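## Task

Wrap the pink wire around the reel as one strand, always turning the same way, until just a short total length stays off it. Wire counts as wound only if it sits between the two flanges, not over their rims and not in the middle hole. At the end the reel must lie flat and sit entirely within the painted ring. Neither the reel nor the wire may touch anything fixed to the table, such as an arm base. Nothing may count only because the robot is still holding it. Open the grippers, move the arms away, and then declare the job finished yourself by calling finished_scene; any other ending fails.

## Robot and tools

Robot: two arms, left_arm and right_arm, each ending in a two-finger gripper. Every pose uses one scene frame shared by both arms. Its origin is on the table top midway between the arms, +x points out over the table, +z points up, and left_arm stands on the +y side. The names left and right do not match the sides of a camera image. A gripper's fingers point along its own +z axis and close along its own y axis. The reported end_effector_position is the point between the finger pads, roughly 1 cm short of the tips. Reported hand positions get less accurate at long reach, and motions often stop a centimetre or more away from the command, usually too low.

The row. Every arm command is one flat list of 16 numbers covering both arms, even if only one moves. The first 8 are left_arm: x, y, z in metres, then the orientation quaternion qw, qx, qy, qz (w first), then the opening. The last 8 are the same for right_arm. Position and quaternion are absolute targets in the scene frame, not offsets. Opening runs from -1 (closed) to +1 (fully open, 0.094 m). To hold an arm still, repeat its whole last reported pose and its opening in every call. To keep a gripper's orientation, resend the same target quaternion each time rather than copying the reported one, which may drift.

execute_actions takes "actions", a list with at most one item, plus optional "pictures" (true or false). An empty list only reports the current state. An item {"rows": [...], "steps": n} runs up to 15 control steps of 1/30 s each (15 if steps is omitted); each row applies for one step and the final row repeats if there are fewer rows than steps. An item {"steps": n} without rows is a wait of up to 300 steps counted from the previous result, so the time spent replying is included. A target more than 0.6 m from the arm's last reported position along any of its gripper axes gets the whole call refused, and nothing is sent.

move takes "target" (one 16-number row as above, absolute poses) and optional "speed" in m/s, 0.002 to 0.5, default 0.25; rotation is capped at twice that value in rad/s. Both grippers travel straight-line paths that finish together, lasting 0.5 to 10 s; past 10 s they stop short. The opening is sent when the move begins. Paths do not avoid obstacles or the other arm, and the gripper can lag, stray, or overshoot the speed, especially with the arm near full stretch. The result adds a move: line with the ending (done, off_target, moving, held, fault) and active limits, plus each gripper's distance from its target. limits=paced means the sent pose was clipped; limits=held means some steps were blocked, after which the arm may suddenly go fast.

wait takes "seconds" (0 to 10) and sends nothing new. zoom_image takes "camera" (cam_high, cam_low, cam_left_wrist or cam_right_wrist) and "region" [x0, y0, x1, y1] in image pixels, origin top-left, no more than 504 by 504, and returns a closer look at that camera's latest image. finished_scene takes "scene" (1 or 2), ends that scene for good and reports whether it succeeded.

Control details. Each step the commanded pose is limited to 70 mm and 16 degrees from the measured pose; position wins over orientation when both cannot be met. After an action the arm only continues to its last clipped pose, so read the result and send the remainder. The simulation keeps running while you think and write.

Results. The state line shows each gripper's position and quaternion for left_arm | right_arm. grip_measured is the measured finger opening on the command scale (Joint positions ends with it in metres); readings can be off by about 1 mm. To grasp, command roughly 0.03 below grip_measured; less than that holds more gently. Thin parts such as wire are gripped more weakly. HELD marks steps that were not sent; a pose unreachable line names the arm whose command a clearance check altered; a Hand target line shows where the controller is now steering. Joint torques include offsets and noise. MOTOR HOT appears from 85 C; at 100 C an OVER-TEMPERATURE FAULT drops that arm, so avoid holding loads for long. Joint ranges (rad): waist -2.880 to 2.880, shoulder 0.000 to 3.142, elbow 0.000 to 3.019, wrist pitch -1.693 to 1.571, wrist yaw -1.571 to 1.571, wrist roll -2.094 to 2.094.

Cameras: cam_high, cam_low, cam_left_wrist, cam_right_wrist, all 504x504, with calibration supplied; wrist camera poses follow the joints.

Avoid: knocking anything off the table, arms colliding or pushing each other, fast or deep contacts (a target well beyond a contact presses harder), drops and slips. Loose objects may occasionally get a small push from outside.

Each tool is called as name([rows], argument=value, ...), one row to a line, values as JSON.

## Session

execute_actions(actions=[])

Scene clock: 0.00 s of 8300.00 s.
left_arm: end_effector_position=(+0.5577, +0.1829, +0.2230) grip_measured=+1.000 end_effector_quat_wxyz=(+0.673, +0.705, +0.143, +0.170) | right_arm: end_effector_position=(+0.8887, -0.4939, +0.1567) grip_measured=+1.000 end_effector_quat_wxyz=(+0.696, +0.275, +0.604, +0.275)
Joint positions: left_arm=[0.157 1.646 0.867 0.702 1.083 1.685 0.094] | right_arm=[-0.31   2.276  1.571  0.825 -0.124  0.818  0.094]
Joint velocities: left_arm=[ 0.005 -0.005 -0.017 -0.002  0.007  0.066  0.   ] | right_arm=[-0.005 -0.024 -0.002 -0.012 -0.037  0.007  0.   ]
Joint torques (N m, as the arm reports them, + toward a larger angle): no reading
Motor temperatures (°C, as the motors report them): left_arm=[19 22 27 20 21 20] | right_arm=[19 21 24 20 22 22]
Hand target (left_arm): +0.563, +0.183, +0.230; +0.675, +0.703, +0.137, +0.176
Hand target (right_arm): +0.893, -0.495, +0.168; +0.703, +0.270, +0.596, +0.277
camera_calibration (this result's frames):
cam_left_wrist: T_world_to_cam=[[0.0240383, 0.050664, -0.998426, 0.198805], [0.481082, 0.874887, 0.0559778, -0.433754], [0.876346, -0.481671, -0.00334274, -0.276162], [0, 0, 0, 1]] pos_world=[0.445906, 0.236394, 0.221849]
cam_right_wrist: T_world_to_cam=[[0.038988, -0.700307, -0.712777, -0.270889], [-0.483411, 0.611071, -0.626822, 0.831625], [0.874525, 0.369003, -0.314712, -0.419717], [0, 0, 0, 1]] pos_world=[0.779631, -0.54301, 0.196108]

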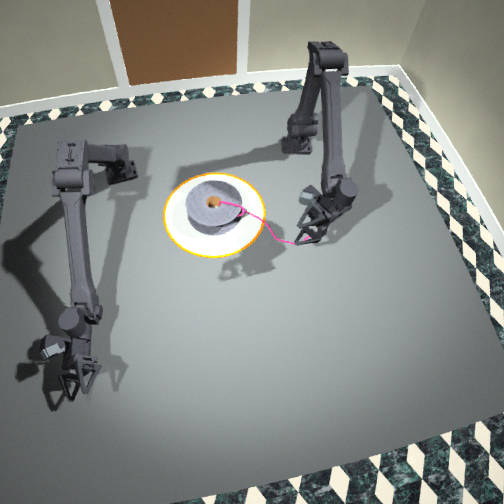

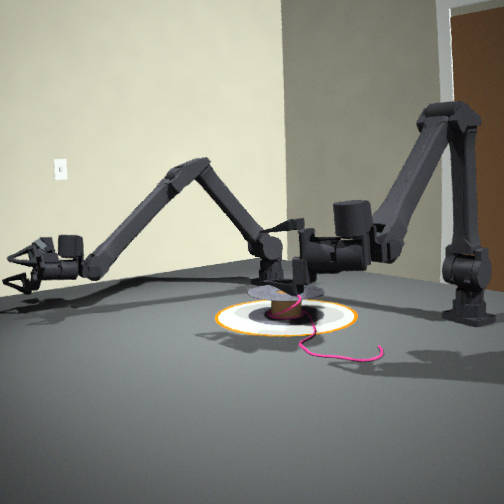

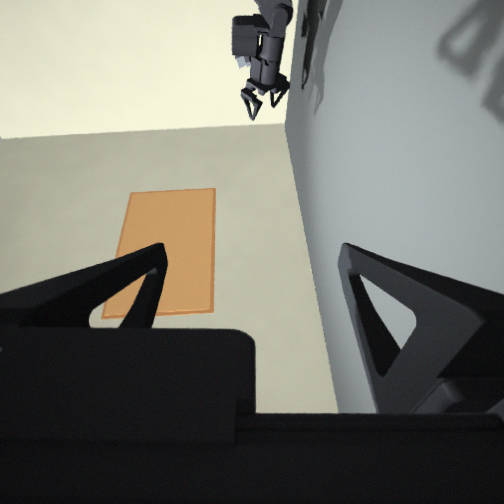

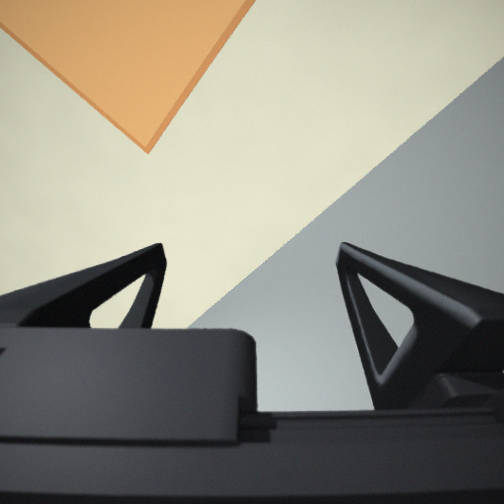

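Get a view from above with the left wrist.

move(target=[0.36,0.12,0.3,0,0,1,0,-0.9,0.45,-0.35,0.2,0.327,-0.627,0.627,0.327,-0.5], speed=0.3)

zoom_image(camera="cam_low", region=[200,260,400,380])

zoom_image(camera="cam_high", region=[150,150,350,280])

Scene clock: 7.67 s of 8300.00 s.
left_arm: end_effector_position=(+0.3456, +0.1251, +0.2830) grip_measured=-0.897 end_effector_quat_wxyz=(-0.004, +0.002, +1.000, +0.005) | right_arm: end_effector_position=(+0.6131, -0.3917, +0.1801) grip_measured=-0.498 end_effector_quat_wxyz=(+0.535, -0.290, +0.695, +0.384)
Joint positions: left_arm=[-0.421  1.39   1.426 -1.619 -0.003 -0.613  0.005] | right_arm=[-0.477  1.748  1.04   0.139 -1.322 -0.328  0.024]
Joint velocities: left_arm=[ 0.015  0.015 -0.017  0.002  0.051 -0.11  -0.002] | right_arm=[-0.015 -0.005 -0.012 -0.007  0.037 -0.007 -0.   ]
Joint torques (N m, as the arm reports them, + toward a larger angle): left_arm=[  2.11 -11.12  13.94  -0.8    0.04  -0.28] | right_arm=[ -0.05 -17.11   8.17   1.61  -0.27   0.08]
Motor temperatures (°C, as the motors report them): left_arm=[19 22 30 20 21 20] | right_arm=[19 22 25 20 22 22]
Hand target (left_arm): +0.357, +0.121, +0.299; +0.005, -0.012, +1.000, -0.004
Hand target (right_arm): +0.614, -0.392, +0.179; +0.536, -0.290, +0.694, +0.383
Off the commanded pose (left_arm): 0.023 m, 1 deg.
Off the commanded pose (right_arm): 0.170 m, 47 deg; position and orientation clipped at the last step of the last action.
move: held (right_arm), off_target (left_arm); limits=paced,held; held on 64 of 159 steps (right_arm), including the last (right_arm)
pose unreachable (right arm): on one or more control steps of this call this arm could not follow its commanded pose, so it was not sent that pose on those steps. On the call's last step it was still not sent that pose. It may still have moved: this result reports where it is.
cause: the commanded pose would bring two parts of the arm too close to each other (its wrist (the part past joint 4) and its wrist camera, with joints 5 (wrist yaw) and 6 (wrist roll) between them).
camera_calibration (this result's frames):
cam_left_wrist: T_world_to_cam=[[-0.000146584, -0.999949, -0.0100571, 0.126891], [-0.80812, -0.00580539, 0.58899, 0.120369], [-0.589018, 0.00821371, -0.808078, 0.554984], [0, 0, 0, 1]] pos_world=[0.424187, 0.123025, 0.37885]
cam_right_wrist: T_world_to_cam=[[0.808249, -0.547168, -0.217578, -0.672747], [-0.517724, -0.48431, -0.70527, 0.256755], [0.280526, 0.682679, -0.674725, 0.342765], [0, 0, 0, 1]] pos_world=[0.580522, -0.477755, 0.265978]

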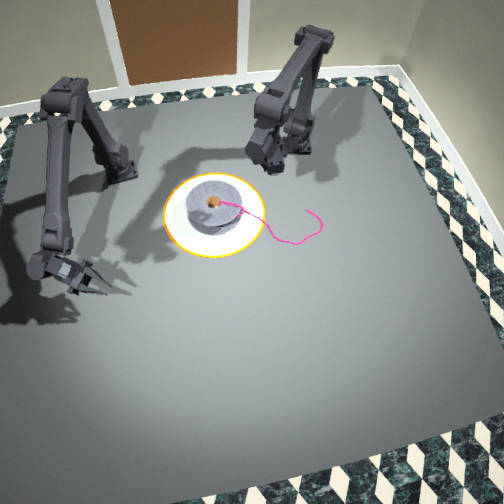

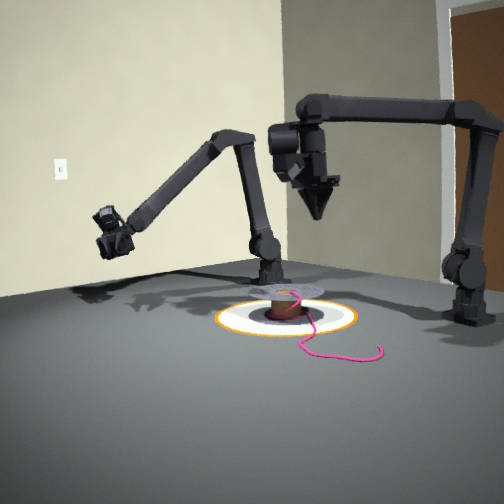

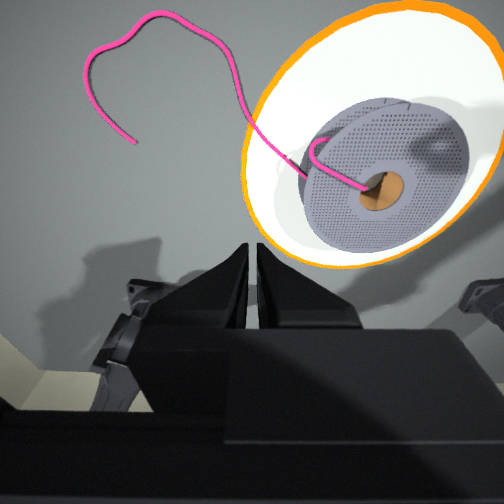

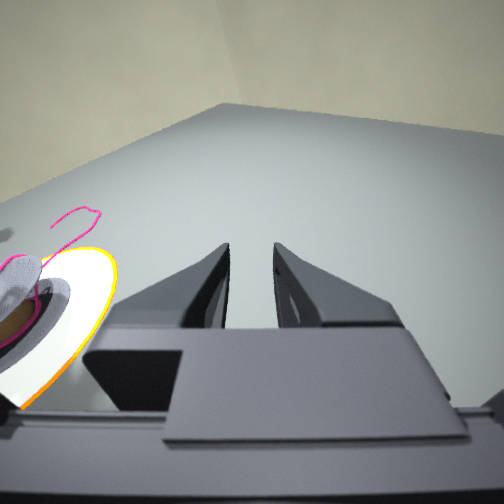

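Region (200, 260, 400, 380) of cam_low's 504x504 image, scaled by 2.520, with more detail than that image has; it fills the top 302 rows of this view, and the rest is white.

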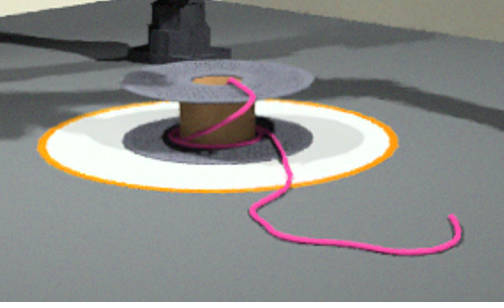

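Region (150, 150, 350, 280) of cam_high's 504x504 image, scaled by 2.520, with more detail than that image has; it fills the top 328 rows of this view, and the rest is white.

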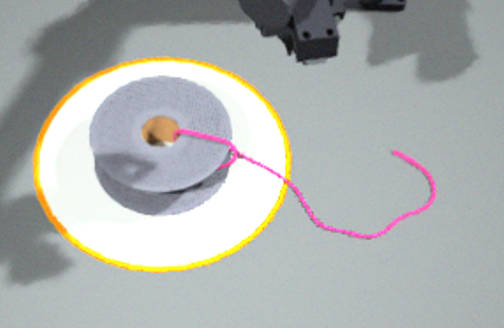

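move(target=[0.315,-0.042,0.16,0,0.574,0.819,0,-0.9,0.5,-0.32,0.15,0.462,0,0.887,0,-0.5], speed=0.3)

move(target=[0.312,-0.042,0.12,0,0.887,0.462,0,-0.9,0.42,-0.3,0.12,0.327,-0.627,0.627,0.327,-0.5], speed=0.3)

Scene clock: 30.77 s of 8300.00 s.
left_arm: end_effector_position=(+0.3115, -0.0316, +0.1591) grip_measured=-0.897 end_effector_quat_wxyz=(-0.013, +0.564, +0.826, +0.003) | right_arm: end_effector_position=(+0.5076, -0.3212, +0.1489) grip_measured=-0.498 end_effector_quat_wxyz=(+0.460, -0.004, +0.888, -0.003)
Joint positions: left_arm=[-0.729  1.657  1.4   -1.34   0.002  0.274  0.005] | right_arm=[ 0.005  1.208  0.601 -0.013  0.116  0.07   0.024]
Joint velocities: left_arm=[-0.005 -0.005  0.007  0.007 -0.066  0.007 -0.   ] | right_arm=[-0.005 -0.015  0.002  0.002 -0.037  0.066 -0.002]
Joint torques (N m, as the arm reports them, + toward a larger angle): left_arm=[  0.79 -16.39  10.45   0.71   0.11   0.05] | right_arm=[  0.78 -10.58   8.2    1.08   0.19   0.16]
Motor temperatures (°C, as the motors report them): left_arm=[19 23 35 20 21 20] | right_arm=[19 22 27 20 22 22]
Hand target (left_arm): +0.315, -0.044, +0.161; -0.002, +0.574, +0.819, -0.003
Hand target (right_arm): +0.502, -0.318, +0.148; +0.457, -0.003, +0.889, -0.000
Off the commanded pose (left_arm): 0.011 m, 2 deg.
Off the commanded pose (right_arm): 0.008 m, 1 deg.
After step 90, 17.50 s passed at rest.
move: off_target (left_arm)
camera_calibration (this result's frames):
cam_left_wrist: T_world_to_cam=[[-0.929946, -0.367598, 0.00846525, 0.275519], [-0.288797, 0.744457, 0.60198, 0.0247455], [-0.227589, 0.557364, -0.798466, 0.339259], [0, 0, 0, 1]] pos_world=[0.340576, -0.106232, 0.253658]
cam_right_wrist: T_world_to_cam=[[-0.00280615, -0.999804, 0.0195998, -0.324721], [-0.945298, -0.00374131, -0.326188, 0.529219], [0.326197, -0.019443, -0.945102, 0.0948181], [0, 0, 0, 1]] pos_world=[0.468429, -0.320833, 0.268602]

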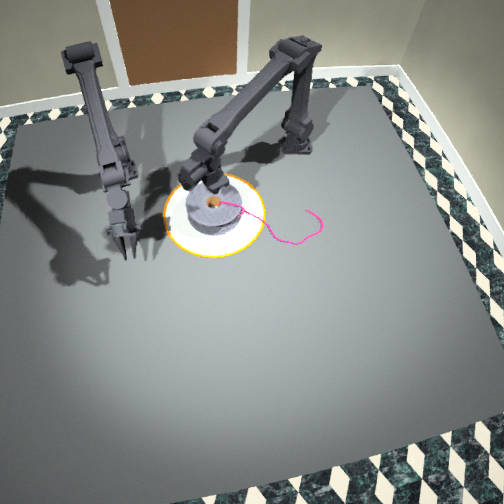

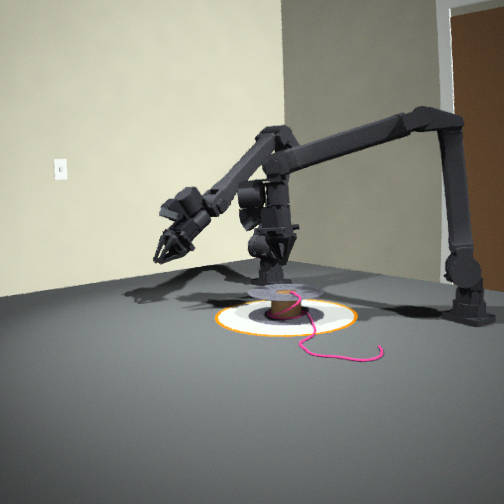

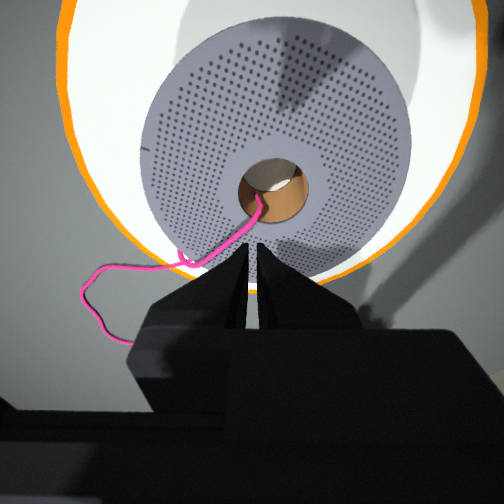

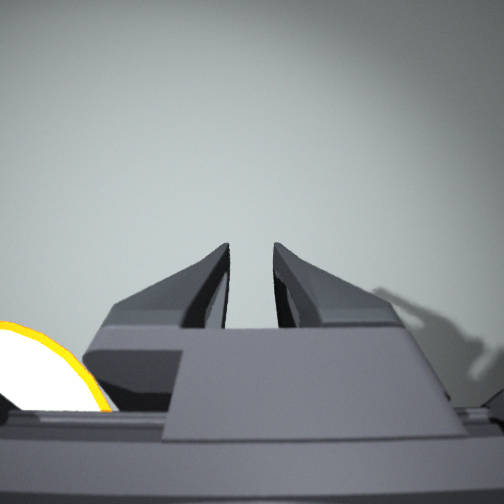

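Scene clock: 34.10 s of 8300.00 s.
left_arm: end_effector_position=(+0.3172, -0.0393, +0.1344) grip_measured=-0.897 end_effector_quat_wxyz=(+0.008, +0.880, +0.474, +0.000) | right_arm: end_effector_position=(+0.4051, -0.2937, +0.1165) grip_measured=-0.498 end_effector_quat_wxyz=(+0.330, -0.619, +0.630, +0.334)
Joint positions: left_arm=[-0.729  1.673  1.353 -1.235  0.002  1.229  0.005] | right_arm=[-0.327  1.543  0.906 -1.206 -0.951 -1.888  0.024]
Joint velocities: left_arm=[-0.044 -0.005  0.012 -0.007  0.007 -0.037 -0.001] | right_arm=[-0.015 -0.005 -0.012  0.007 -0.007 -0.051  0.001]
Joint torques (N m, as the arm reports them, + toward a larger angle): left_arm=[  0.37 -15.5    7.38   0.79  -0.02   0.07] | right_arm=[ -0.8  -10.98  11.18  -0.94  -0.41  -0.1 ]
Motor temperatures (°C, as the motors report them): left_arm=[19 23 34 20 21 20] | right_arm=[19 22 28 20 22 22]
Hand target (left_arm): +0.312, -0.042, +0.120; -0.000, +0.887, +0.462, -0.000
Hand target (right_arm): +0.420, -0.300, +0.122; -0.336, +0.624, -0.627, -0.325
Off the commanded pose (left_arm): 0.016 m, 2 deg.
Off the commanded pose (right_arm): 0.017 m, 1 deg.
move: off_target (left_arm, right_arm)
camera_calibration (this result's frames):
cam_left_wrist: T_world_to_cam=[[-0.836996, 0.547013, -0.0146765, 0.287807], [0.44014, 0.688919, 0.575906, -0.182992], [0.325139, 0.475571, -0.817384, 0.149156], [0, 0, 0, 1]] pos_world=[0.272939, -0.102302, 0.231528]
cam_right_wrist: T_world_to_cam=[[0.999835, -0.0181199, -0.00148917, -0.412207], [-0.0175167, -0.938131, -0.345838, -0.226126], [0.00486951, 0.345807, -0.938293, 0.33477], [0, 0, 0, 1]] pos_world=[0.406548, -0.33537, 0.235295]

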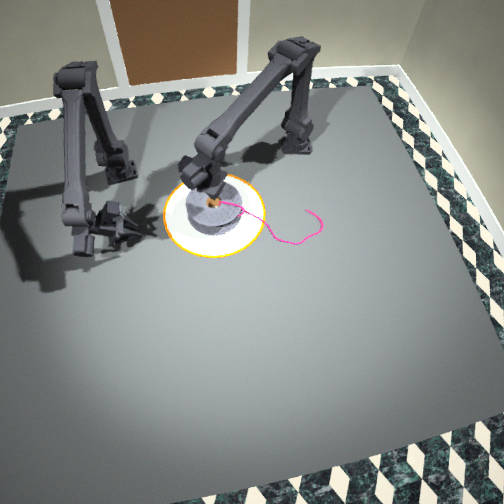

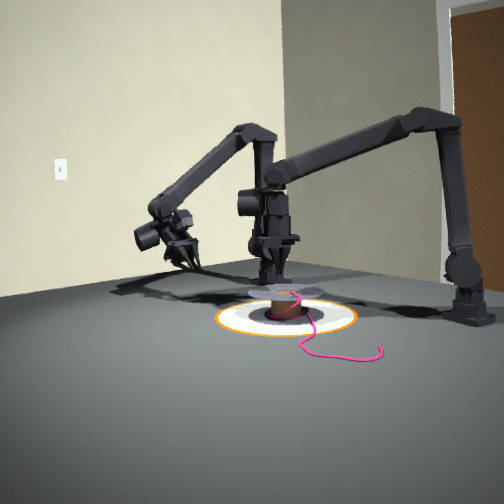

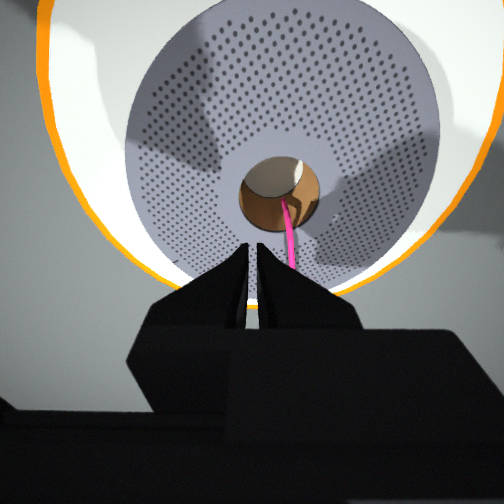

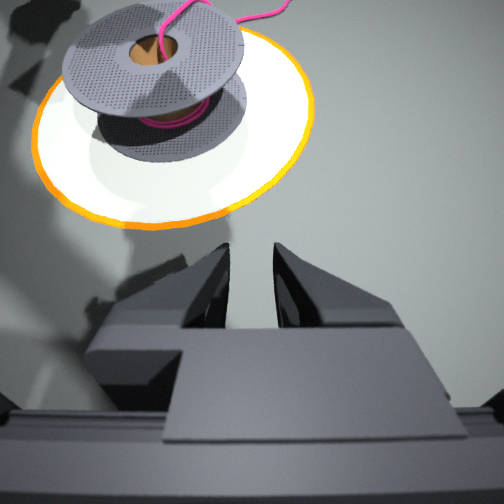

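move(target=[0.291,-0.046,0.10,0,0.887,0.462,0,-0.9,0.42,-0.3,0.12,0.327,-0.627,0.627,0.327,-0.5], speed=0.1)

Scene clock: 38.17 s of 8300.00 s.
left_arm: end_effector_position=(+0.2936, -0.0449, +0.1119) grip_measured=-0.897 end_effector_quat_wxyz=(+0.005, +0.889, +0.458, -0.000) | right_arm: end_effector_position=(+0.4044, -0.2951, +0.1149) grip_measured=-0.498 end_effector_quat_wxyz=(+0.323, -0.623, +0.630, +0.334)
Joint positions: left_arm=[-0.775  1.674  1.292 -1.178  0.002  1.221  0.005] | right_arm=[-0.327  1.549  0.912 -1.219 -0.937 -1.897  0.024]
Joint velocities: left_arm=[-0.005 -0.005 -0.012 -0.012 -0.022 -0.007  0.   ] | right_arm=[-0.015 -0.015 -0.007 -0.007 -0.022 -0.007 -0.001]
Joint torques (N m, as the arm reports them, + toward a larger angle): left_arm=[  0.96 -15.33   7.34   0.77  -0.02  -0.26] | right_arm=[ -0.55 -10.98  11.13  -0.9   -0.38  -0.09]
Motor temperatures (°C, as the motors report them): left_arm=[19 23 33 20 21 20] | right_arm=[19 22 28 20 22 22]
Hand target (left_arm): +0.291, -0.046, +0.100; -0.000, +0.887, +0.462, -0.000
Hand target (right_arm): +0.419, -0.300, +0.120; -0.327, +0.627, -0.627, -0.327
Off the commanded pose (left_arm): 0.012 m, 1 deg.
Off the commanded pose (right_arm): 0.017 m, 1 deg.
After step 90, 0.27 s passed at rest.
move: off_target (left_arm, right_arm)
camera_calibration (this result's frames):
cam_left_wrist: T_world_to_cam=[[-0.81556, 0.578587, -0.00996819, 0.265436], [0.467773, 0.669305, 0.577251, -0.164896], [0.340662, 0.46612, -0.816506, 0.136005], [0, 0, 0, 1]] pos_world=[0.247282, -0.106607, 0.208882]
cam_right_wrist: T_world_to_cam=[[0.999921, -0.00892474, -0.00887018, -0.408006], [-0.0113799, -0.942211, -0.334828, -0.232947], [-0.00536933, 0.334902, -0.942238, 0.335128], [0, 0, 0, 1]] pos_world=[0.407122, -0.335362, 0.234154]

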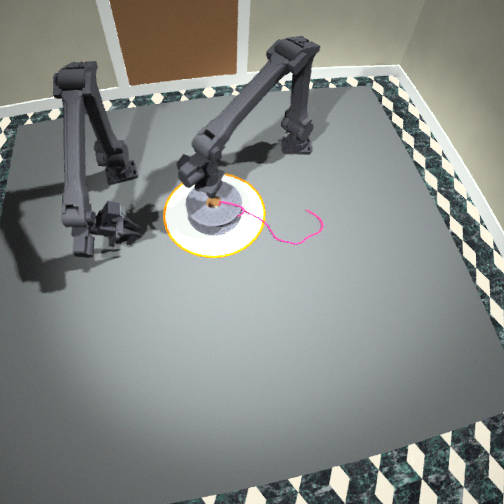

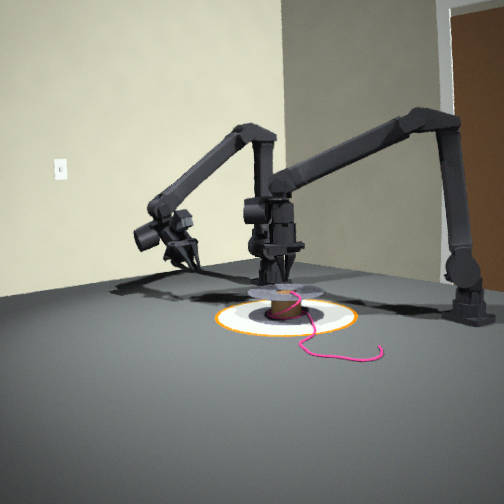

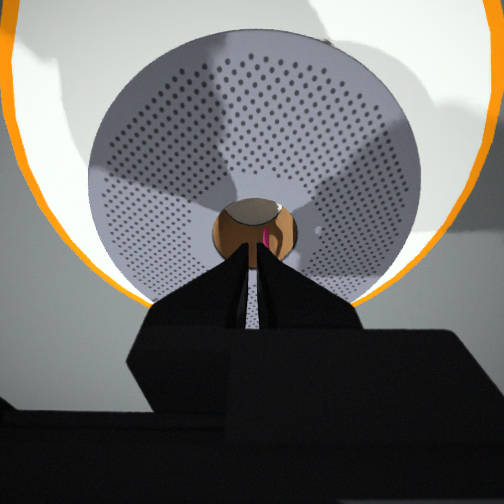

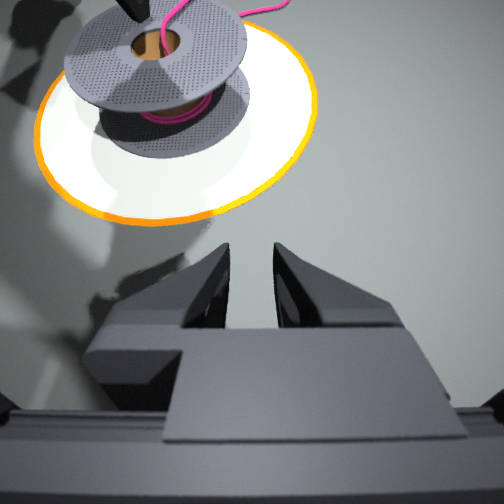

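Centered. Descend, open, rotate.

move(target=[0.291,-0.045,0.06,0,0.887,0.462,0,-0.9,0.42,-0.3,0.12,0.327,-0.627,0.627,0.327,-0.5], speed=0.08)

move(target=[0.293,-0.045,0.066,0,0.887,0.462,0,-0.2,0.42,-0.3,0.12,0.327,-0.627,0.627,0.327,-0.5])

move(target=[0.293,-0.045,0.066,0,0.259,0.966,0,-0.2,0.42,-0.3,0.12,0.327,-0.627,0.627,0.327,-0.5], speed=0.3)

move(target=[0.293,-0.045,0.066,0,-0.5,0.866,0,-0.2,0.42,-0.3,0.12,0.327,-0.627,0.627,0.327,-0.5], speed=0.3)

Scene clock: 43.90 s of 8300.00 s.
left_arm: end_effector_position=(+0.2937, -0.0450, +0.0690) grip_measured=-0.897 end_effector_quat_wxyz=(+0.003, +0.889, +0.458, -0.001) | right_arm: end_effector_position=(+0.4044, -0.2951, +0.1148) grip_measured=-0.498 end_effector_quat_wxyz=(+0.323, -0.623, +0.630, +0.334)
Joint positions: left_arm=[-0.775  1.725  1.236 -1.076  0.002  1.221  0.005] | right_arm=[-0.327  1.549  0.912 -1.219 -0.936 -1.897  0.024]
Joint velocities: left_arm=[ 0.005 -0.015 -0.022 -0.022 -0.081 -0.081 -0.001] | right_arm=[-0.005 -0.015 -0.007  0.002  0.037 -0.022  0.001]
Joint torques (N m, as the arm reports them, + toward a larger angle): left_arm=[  0.96 -16.24   7.05   0.76  -0.05  -0.26] | right_arm=[ -0.57 -10.92  11.16  -0.98  -0.39  -0.06]
Motor temperatures (°C, as the motors report them): left_arm=[19 23 32 20 21 20] | right_arm=[19 22 29 20 22 22]
Hand target (left_arm): +0.291, -0.046, +0.060; -0.000, +0.887, +0.462, +0.000
Hand target (right_arm): +0.419, -0.300, +0.120; -0.327, +0.627, -0.627, -0.327
Off the commanded pose (left_arm): 0.009 m, 1 deg.
Off the commanded pose (right_arm): 0.017 m, 1 deg.
After step 90, 1.70 s passed at rest.
move: off_target (right_arm)
camera_calibration (this result's frames):
cam_left_wrist: T_world_to_cam=[[-0.816024, 0.577997, -0.00495365, 0.264857], [0.469012, 0.667118, 0.578776, -0.140695], [0.337835, 0.469971, -0.815472, 0.101956], [0, 0, 0, 1]] pos_world=[0.247673, -0.107142, 0.165886]
cam_right_wrist: T_world_to_cam=[[0.999926, -0.00860363, -0.0086236, -0.40792], [-0.0109929, -0.942333, -0.334495, -0.233228], [-0.00524843, 0.334565, -0.942358, 0.334957], [0, 0, 0, 1]] pos_world=[0.407084, -0.335354, 0.234118]

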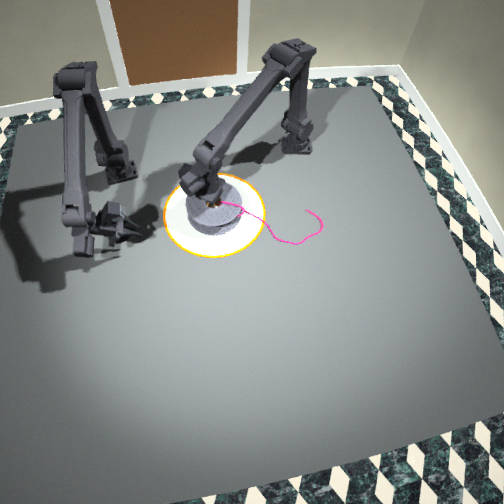

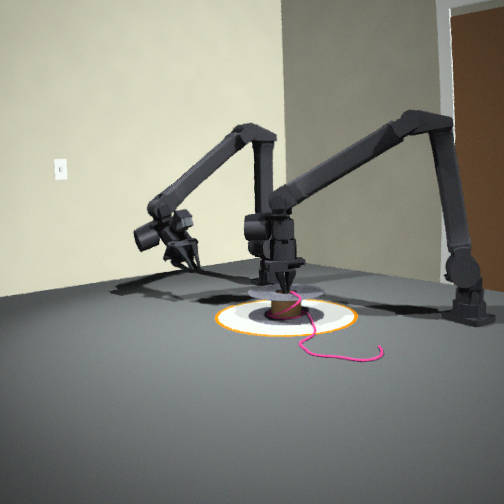

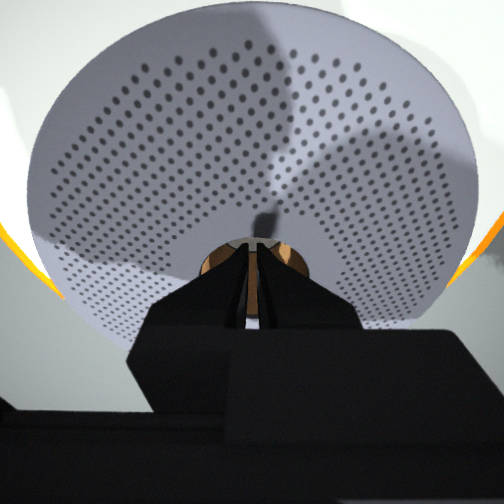

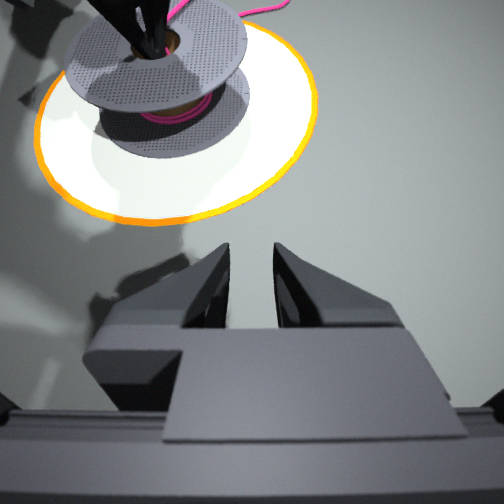

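Scene clock: 44.60 s of 8300.00 s.
left_arm: end_effector_position=(+0.2940, -0.0448, +0.0697) grip_measured=-0.217 end_effector_quat_wxyz=(+0.003, +0.889, +0.458, -0.000) | right_arm: end_effector_position=(+0.4044, -0.2951, +0.1148) grip_measured=-0.498 end_effector_quat_wxyz=(+0.323, -0.623, +0.630, +0.334)
Joint positions: left_arm=[-0.775  1.723  1.236 -1.077  0.001  1.221  0.037] | right_arm=[-0.327  1.549  0.912 -1.219 -0.936 -1.898  0.024]
Joint velocities: left_arm=[-0.015  0.005 -0.002 -0.007  0.007 -0.007  0.   ] | right_arm=[-0.015 -0.005 -0.012 -0.007  0.007  0.022  0.   ]
Joint torques (N m, as the arm reports them, + toward a larger angle): left_arm=[  1.21 -16.69   7.76   0.04  -0.02  -0.23] | right_arm=[ -0.59 -10.97  11.15  -0.99  -0.4   -0.07]
Motor temperatures (°C, as the motors report them): left_arm=[19 23 32 20 21 20] | right_arm=[19 22 29 20 22 22]
Hand target (left_arm): +0.293, -0.045, +0.066; -0.000, +0.887, +0.462, -0.000
Hand target (right_arm): +0.419, -0.300, +0.120; -0.327, +0.627, -0.627, -0.327
Off the commanded pose (left_arm): 0.004 m, 1 deg.
Off the commanded pose (right_arm): 0.017 m, 1 deg.
move: off_target (right_arm)
camera_calibration (this result's frames):
cam_left_wrist: T_world_to_cam=[[-0.816019, 0.57799, -0.00629269, 0.265061], [0.468269, 0.667416, 0.579034, -0.141132], [0.338876, 0.469556, -0.815279, 0.102022], [0, 0, 0, 1]] pos_world=[0.24781, -0.106914, 0.166565]
cam_right_wrist: T_world_to_cam=[[0.99993, -0.00838657, -0.00830997, -0.407894], [-0.0106834, -0.942334, -0.334502, -0.233353], [-0.00502544, 0.334567, -0.942358, 0.334868], [0, 0, 0, 1]] pos_world=[0.407055, -0.335353, 0.234119]

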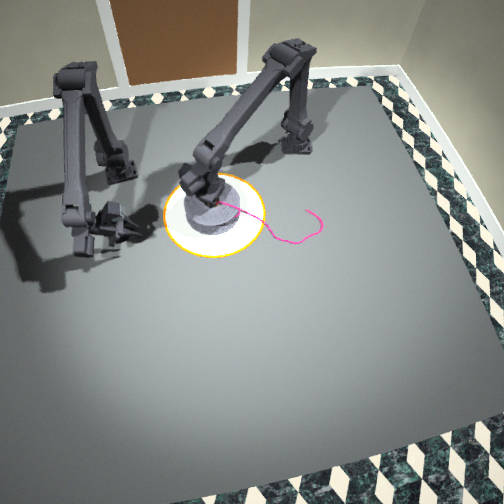

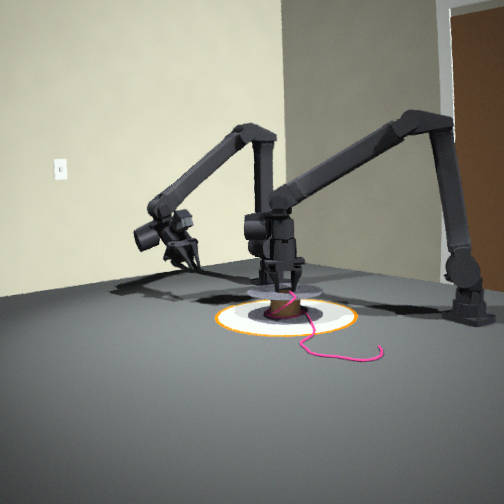

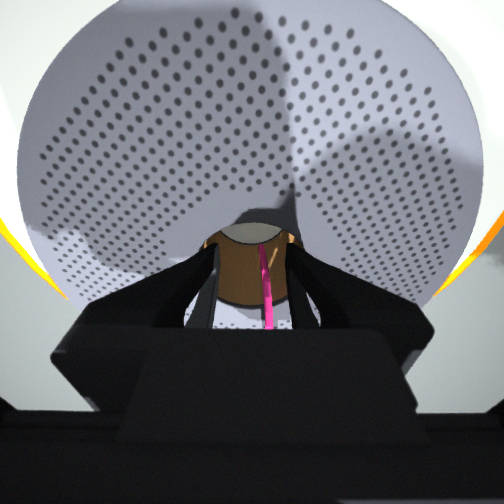

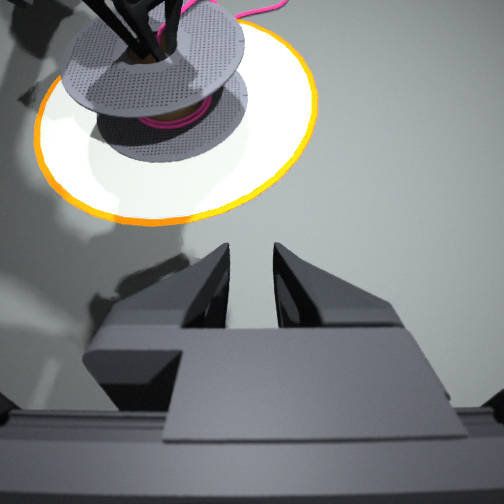

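Scene clock: 47.97 s of 8300.00 s.
left_arm: end_effector_position=(+0.2935, -0.0451, +0.0701) grip_measured=-0.213 end_effector_quat_wxyz=(+0.001, +0.270, +0.963, -0.004) | right_arm: end_effector_position=(+0.4044, -0.2951, +0.1148) grip_measured=-0.498 end_effector_quat_wxyz=(+0.323, -0.623, +0.630, +0.334)
Joint positions: left_arm=[-0.775  1.722  1.236 -1.077  0.004 -0.422  0.037] | right_arm=[-0.327  1.549  0.912 -1.219 -0.936 -1.898  0.024]
Joint velocities: left_arm=[-0.005 -0.005 -0.012 -0.012  0.022 -0.007 -0.001] | right_arm=[ 0.005 -0.015  0.012 -0.012 -0.007 -0.051  0.   ]
Joint torques (N m, as the arm reports them, + toward a larger angle): left_arm=[  1.27 -16.66   7.79   0.11  -0.23  -0.33] | right_arm=[ -0.58 -10.99  11.16  -1.    -0.4   -0.06]
Motor temperatures (°C, as the motors report them): left_arm=[19 23 32 20 21 20] | right_arm=[19 22 29 20 22 22]
Hand target (left_arm): +0.293, -0.045, +0.066; -0.000, +0.259, +0.966, -0.000
Hand target (right_arm): +0.419, -0.300, +0.120; -0.327, +0.627, -0.627, -0.327
Off the commanded pose (left_arm): 0.004 m, 1 deg.
Off the commanded pose (right_arm): 0.017 m, 1 deg.
move: off_target (right_arm)
camera_calibration (this result's frames):
cam_left_wrist: T_world_to_cam=[[-0.517635, -0.855578, 0.00640478, 0.111747], [-0.696459, 0.425691, 0.577696, 0.190164], [-0.49699, 0.294575, -0.816227, 0.340143], [0, 0, 0, 1]] pos_world=[0.359333, -0.0855398, 0.167061]
cam_right_wrist: T_world_to_cam=[[0.99993, -0.00838657, -0.00830997, -0.407894], [-0.0106834, -0.942334, -0.334502, -0.233353], [-0.00502544, 0.334567, -0.942358, 0.334868], [0, 0, 0, 1]] pos_world=[0.407055, -0.335353, 0.234119]

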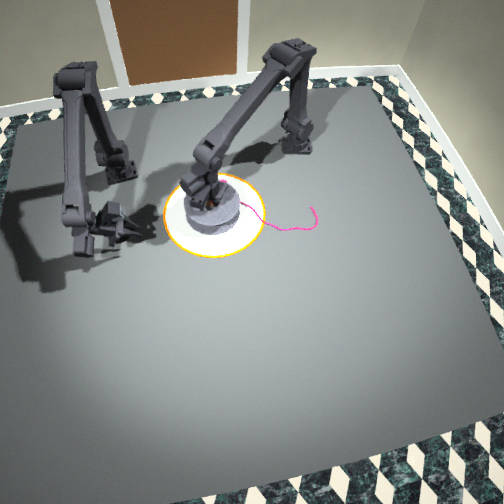

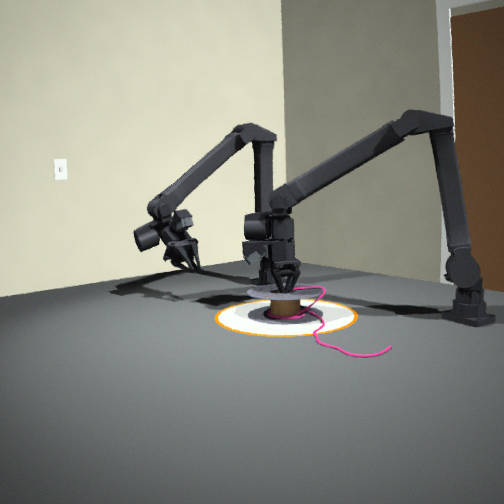

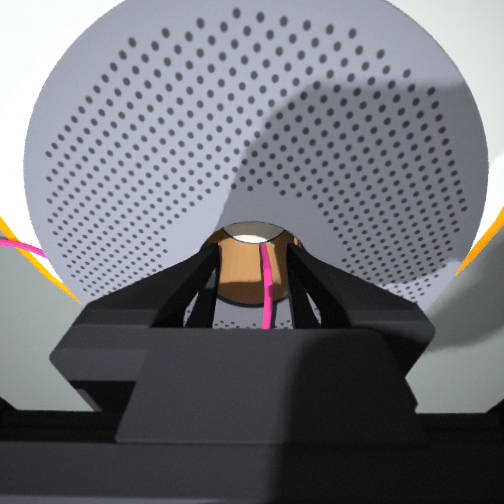

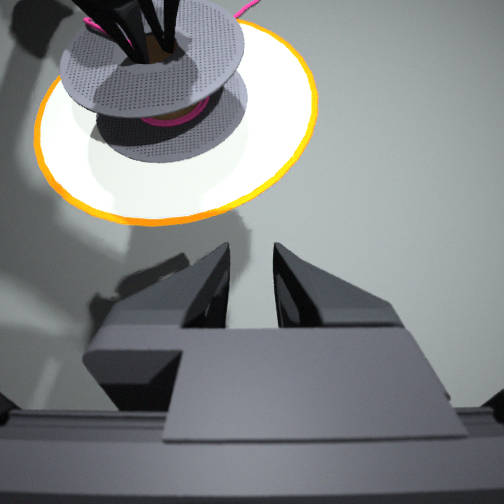

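Scene clock: 51.23 s of 8300.00 s.
left_arm: end_effector_position=(+0.2935, -0.0452, +0.0705) grip_measured=-0.211 end_effector_quat_wxyz=(-0.002, -0.489, +0.872, -0.004) | right_arm: end_effector_position=(+0.4044, -0.2951, +0.1148) grip_measured=-0.498 end_effector_quat_wxyz=(+0.323, -0.623, +0.630, +0.334)
Joint positions: left_arm=[-0.775  1.721  1.236 -1.077  0.005 -1.992  0.037] | right_arm=[-0.327  1.549  0.912 -1.219 -0.936 -1.898  0.024]
Joint velocities: left_arm=[-0.005 -0.005 -0.012 -0.002  0.037 -0.037 -0.001] | right_arm=[-0.024  0.005 -0.007 -0.007  0.007  0.007  0.   ]
Joint torques (N m, as the arm reports them, + toward a larger angle): left_arm=[  1.24 -16.44   7.7   -0.02  -0.31  -0.36] | right_arm=[ -0.56 -10.97  11.15  -0.99  -0.4   -0.06]
Motor temperatures (°C, as the motors report them): left_arm=[19 24 32 20 21 20] | right_arm=[19 22 29 20 22 22]
Hand target (left_arm): +0.293, -0.045, +0.066; -0.000, -0.500, +0.866, -0.000
Hand target (right_arm): +0.419, -0.300, +0.120; -0.327, +0.627, -0.627, -0.327
Off the commanded pose (left_arm): 0.004 m, 2 deg.
Off the commanded pose (right_arm): 0.017 m, 1 deg.
move: off_target (right_arm)
camera_calibration (this result's frames):
cam_left_wrist: T_world_to_cam=[[0.855068, -0.518492, 0.00492632, -0.27588], [-0.421806, -0.69003, 0.588165, 0.058132], [-0.30156, -0.504999, -0.808726, 0.246368], [0, 0, 0, 1]] pos_world=[0.334711, 0.0214873, 0.166412]
cam_right_wrist: T_world_to_cam=[[0.99993, -0.00838657, -0.00830997, -0.407894], [-0.0106834, -0.942334, -0.334502, -0.233353], [-0.00502544, 0.334567, -0.942358, 0.334868], [0, 0, 0, 1]] pos_world=[0.407055, -0.335353, 0.234119]

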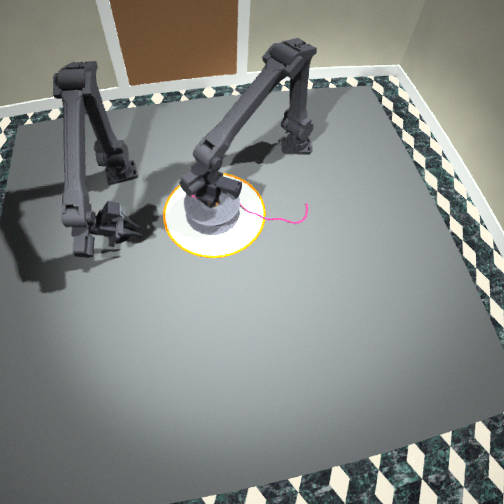

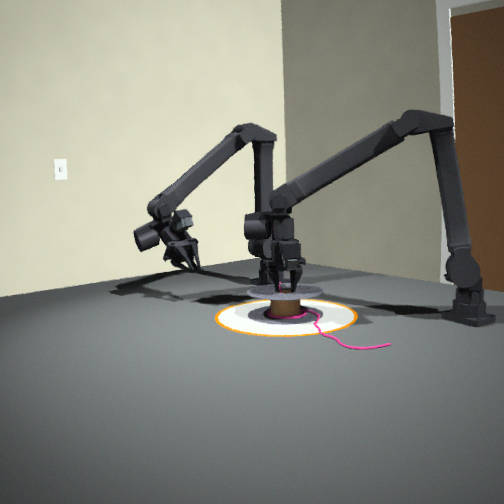

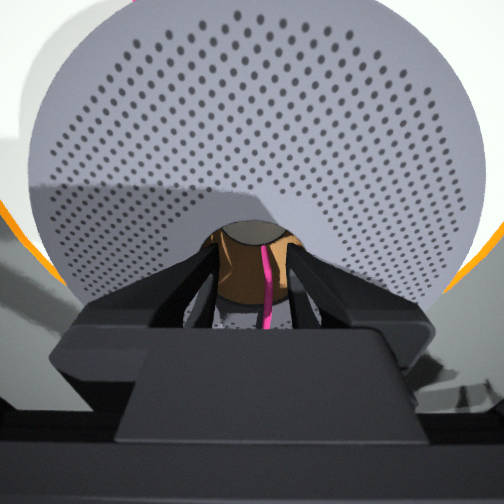

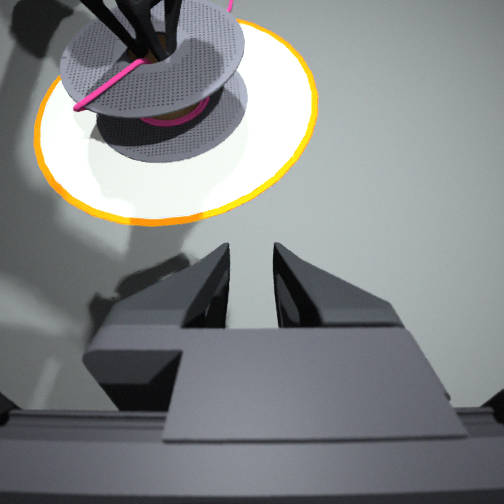

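move(target=[0.293,-0.045,0.105,0,-0.5,0.866,0,-0.5,0.42,-0.3,0.12,0.327,-0.627,0.627,0.327,-0.5], speed=0.08)

move(target=[0.27,-0.092,0.095,0,-0.5,0.866,0,-0.5,0.42,-0.3,0.12,0.327,-0.627,0.627,0.327,-0.5], speed=0.08)

Scene clock: 54.93 s of 8300.00 s.
left_arm: end_effector_position=(+0.2835, -0.0305, +0.0853) grip_measured=-0.497 end_effector_quat_wxyz=(-0.004, -0.494, +0.869, +0.019) | right_arm: end_effector_position=(+0.4044, -0.2951, +0.1148) grip_measured=-0.498 end_effector_quat_wxyz=(+0.323, -0.623, +0.630, +0.334)
Joint positions: left_arm=[-0.775  1.689  1.236 -1.156  0.004 -2.003  0.024] | right_arm=[-0.327  1.549  0.912 -1.219 -0.936 -1.898  0.024]
Joint velocities: left_arm=[ 0.005  0.005  0.017  0.007 -0.066 -0.066  0.   ] | right_arm=[ 0.005 -0.015  0.002 -0.012 -0.081 -0.037  0.   ]
Joint torques (N m, as the arm reports them, + toward a larger angle): left_arm=[  1.23 -17.49  11.93  -0.97  -0.28  -0.29] | right_arm=[ -0.55 -10.98  11.16  -1.    -0.4   -0.06]
Motor temperatures (°C, as the motors report them): left_arm=[19 24 32 20 21 20] | right_arm=[19 22 29 20 22 22]
Hand target (left_arm): +0.292, -0.044, +0.105; -0.000, -0.500, +0.866, -0.000
Hand target (right_arm): +0.419, -0.300, +0.120; -0.327, +0.627, -0.627, -0.327
Off the commanded pose (left_arm): 0.026 m, 2 deg.
Off the commanded pose (right_arm): 0.017 m, 1 deg.
move: off_target (left_arm, right_arm)
camera_calibration (this result's frames):
cam_left_wrist: T_world_to_cam=[[0.86051, -0.508035, -0.0377145, -0.257354], [-0.398675, -0.717664, 0.570979, 0.0494229], [-0.317144, -0.476298, -0.820098, 0.269123], [0, 0, 0, 1]] pos_world=[0.32651, 0.0329067, 0.182781]
cam_right_wrist: T_world_to_cam=[[0.99993, -0.00838657, -0.00830997, -0.407894], [-0.0106834, -0.942334, -0.334502, -0.233353], [-0.00502544, 0.334567, -0.942358, 0.334868], [0, 0, 0, 1]] pos_world=[0.407055, -0.335353, 0.234119]

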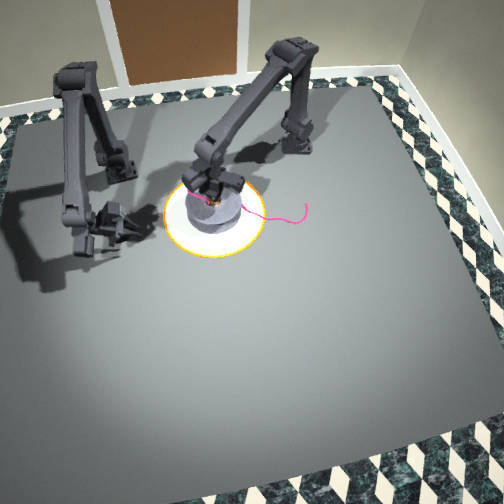

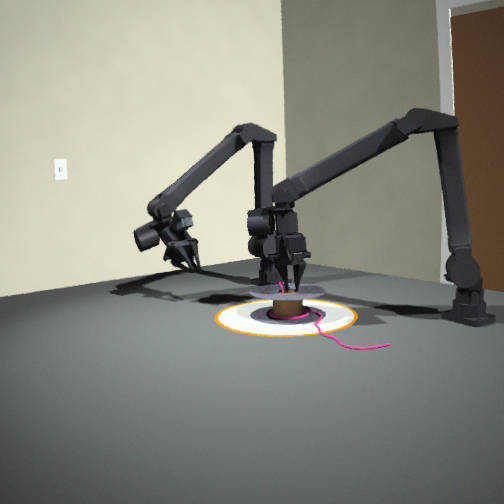

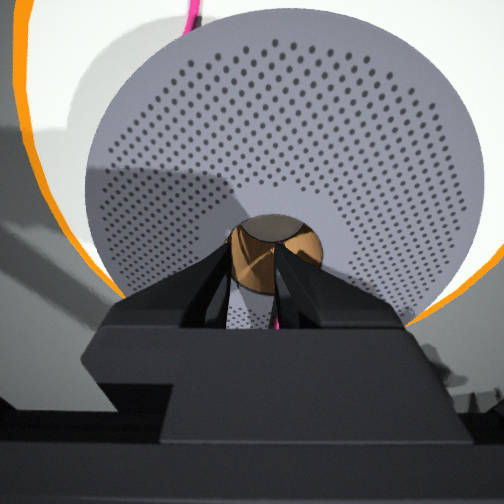

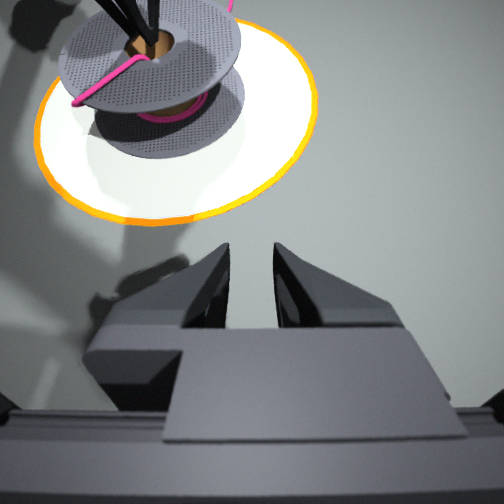

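Scene clock: 56.07 s of 8300.00 s.
left_arm: end_effector_position=(+0.2652, -0.0747, +0.0876) grip_measured=-0.497 end_effector_quat_wxyz=(-0.002, -0.497, +0.868, +0.008) | right_arm: end_effector_position=(+0.4044, -0.2951, +0.1148) grip_measured=-0.498 end_effector_quat_wxyz=(+0.323, -0.623, +0.630, +0.334)
Joint positions: left_arm=[-0.856  1.739  1.309 -1.156  0.003 -2.09   0.024] | right_arm=[-0.327  1.549  0.912 -1.219 -0.936 -1.898  0.024]
Joint velocities: left_arm=[-0.005 -0.005  0.012  0.012  0.007 -0.037 -0.001] | right_arm=[ 0.005 -0.005 -0.002  0.007 -0.081  0.007 -0.001]
Joint torques (N m, as the arm reports them, + toward a larger angle): left_arm=[  0.54 -15.88  12.33  -0.89  -0.15  -0.29] | right_arm=[ -0.61 -11.    11.15  -0.99  -0.4   -0.06]
Motor temperatures (°C, as the motors report them): left_arm=[19 24 32 20 21 20] | right_arm=[19 22 29 20 22 22]
Hand target (left_arm): +0.269, -0.091, +0.096; -0.001, -0.500, +0.866, -0.000
Hand target (right_arm): +0.419, -0.300, +0.120; -0.327, +0.627, -0.627, -0.327
Off the commanded pose (left_arm): 0.019 m, 1 deg.
Off the commanded pose (right_arm): 0.017 m, 1 deg.
move: off_target (left_arm, right_arm)
camera_calibration (this result's frames):
cam_left_wrist: T_world_to_cam=[[0.863785, -0.503629, -0.015274, -0.266529], [-0.403379, -0.709373, 0.577993, 0.0103375], [-0.301929, -0.4931, -0.815899, 0.238482], [0, 0, 0, 1]] pos_world=[0.306398, -0.00930341, 0.184531]
cam_right_wrist: T_world_to_cam=[[0.99993, -0.00838657, -0.00830997, -0.407894], [-0.0106834, -0.942334, -0.334502, -0.233353], [-0.00502544, 0.334567, -0.942358, 0.334868], [0, 0, 0, 1]] pos_world=[0.407055, -0.335353, 0.234119]

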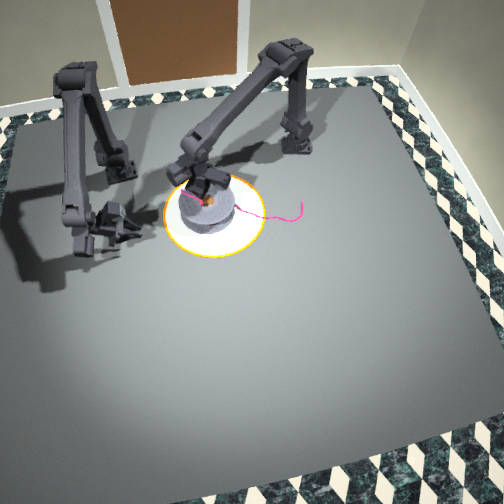

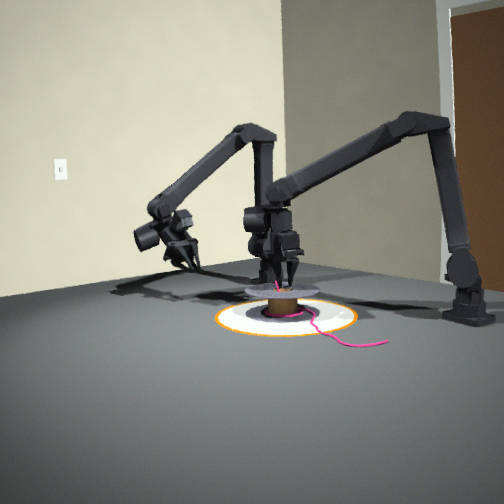

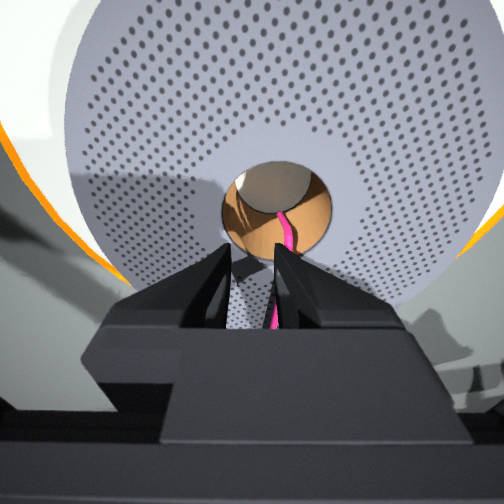

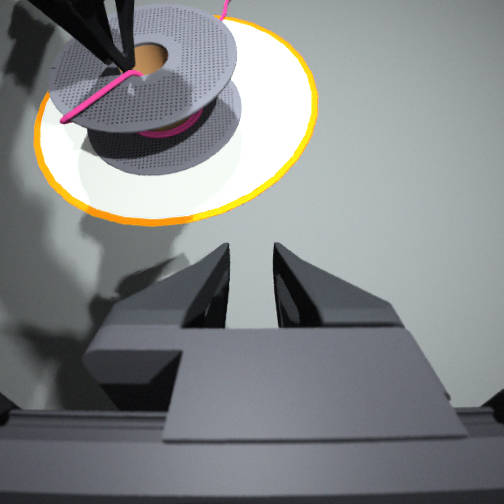

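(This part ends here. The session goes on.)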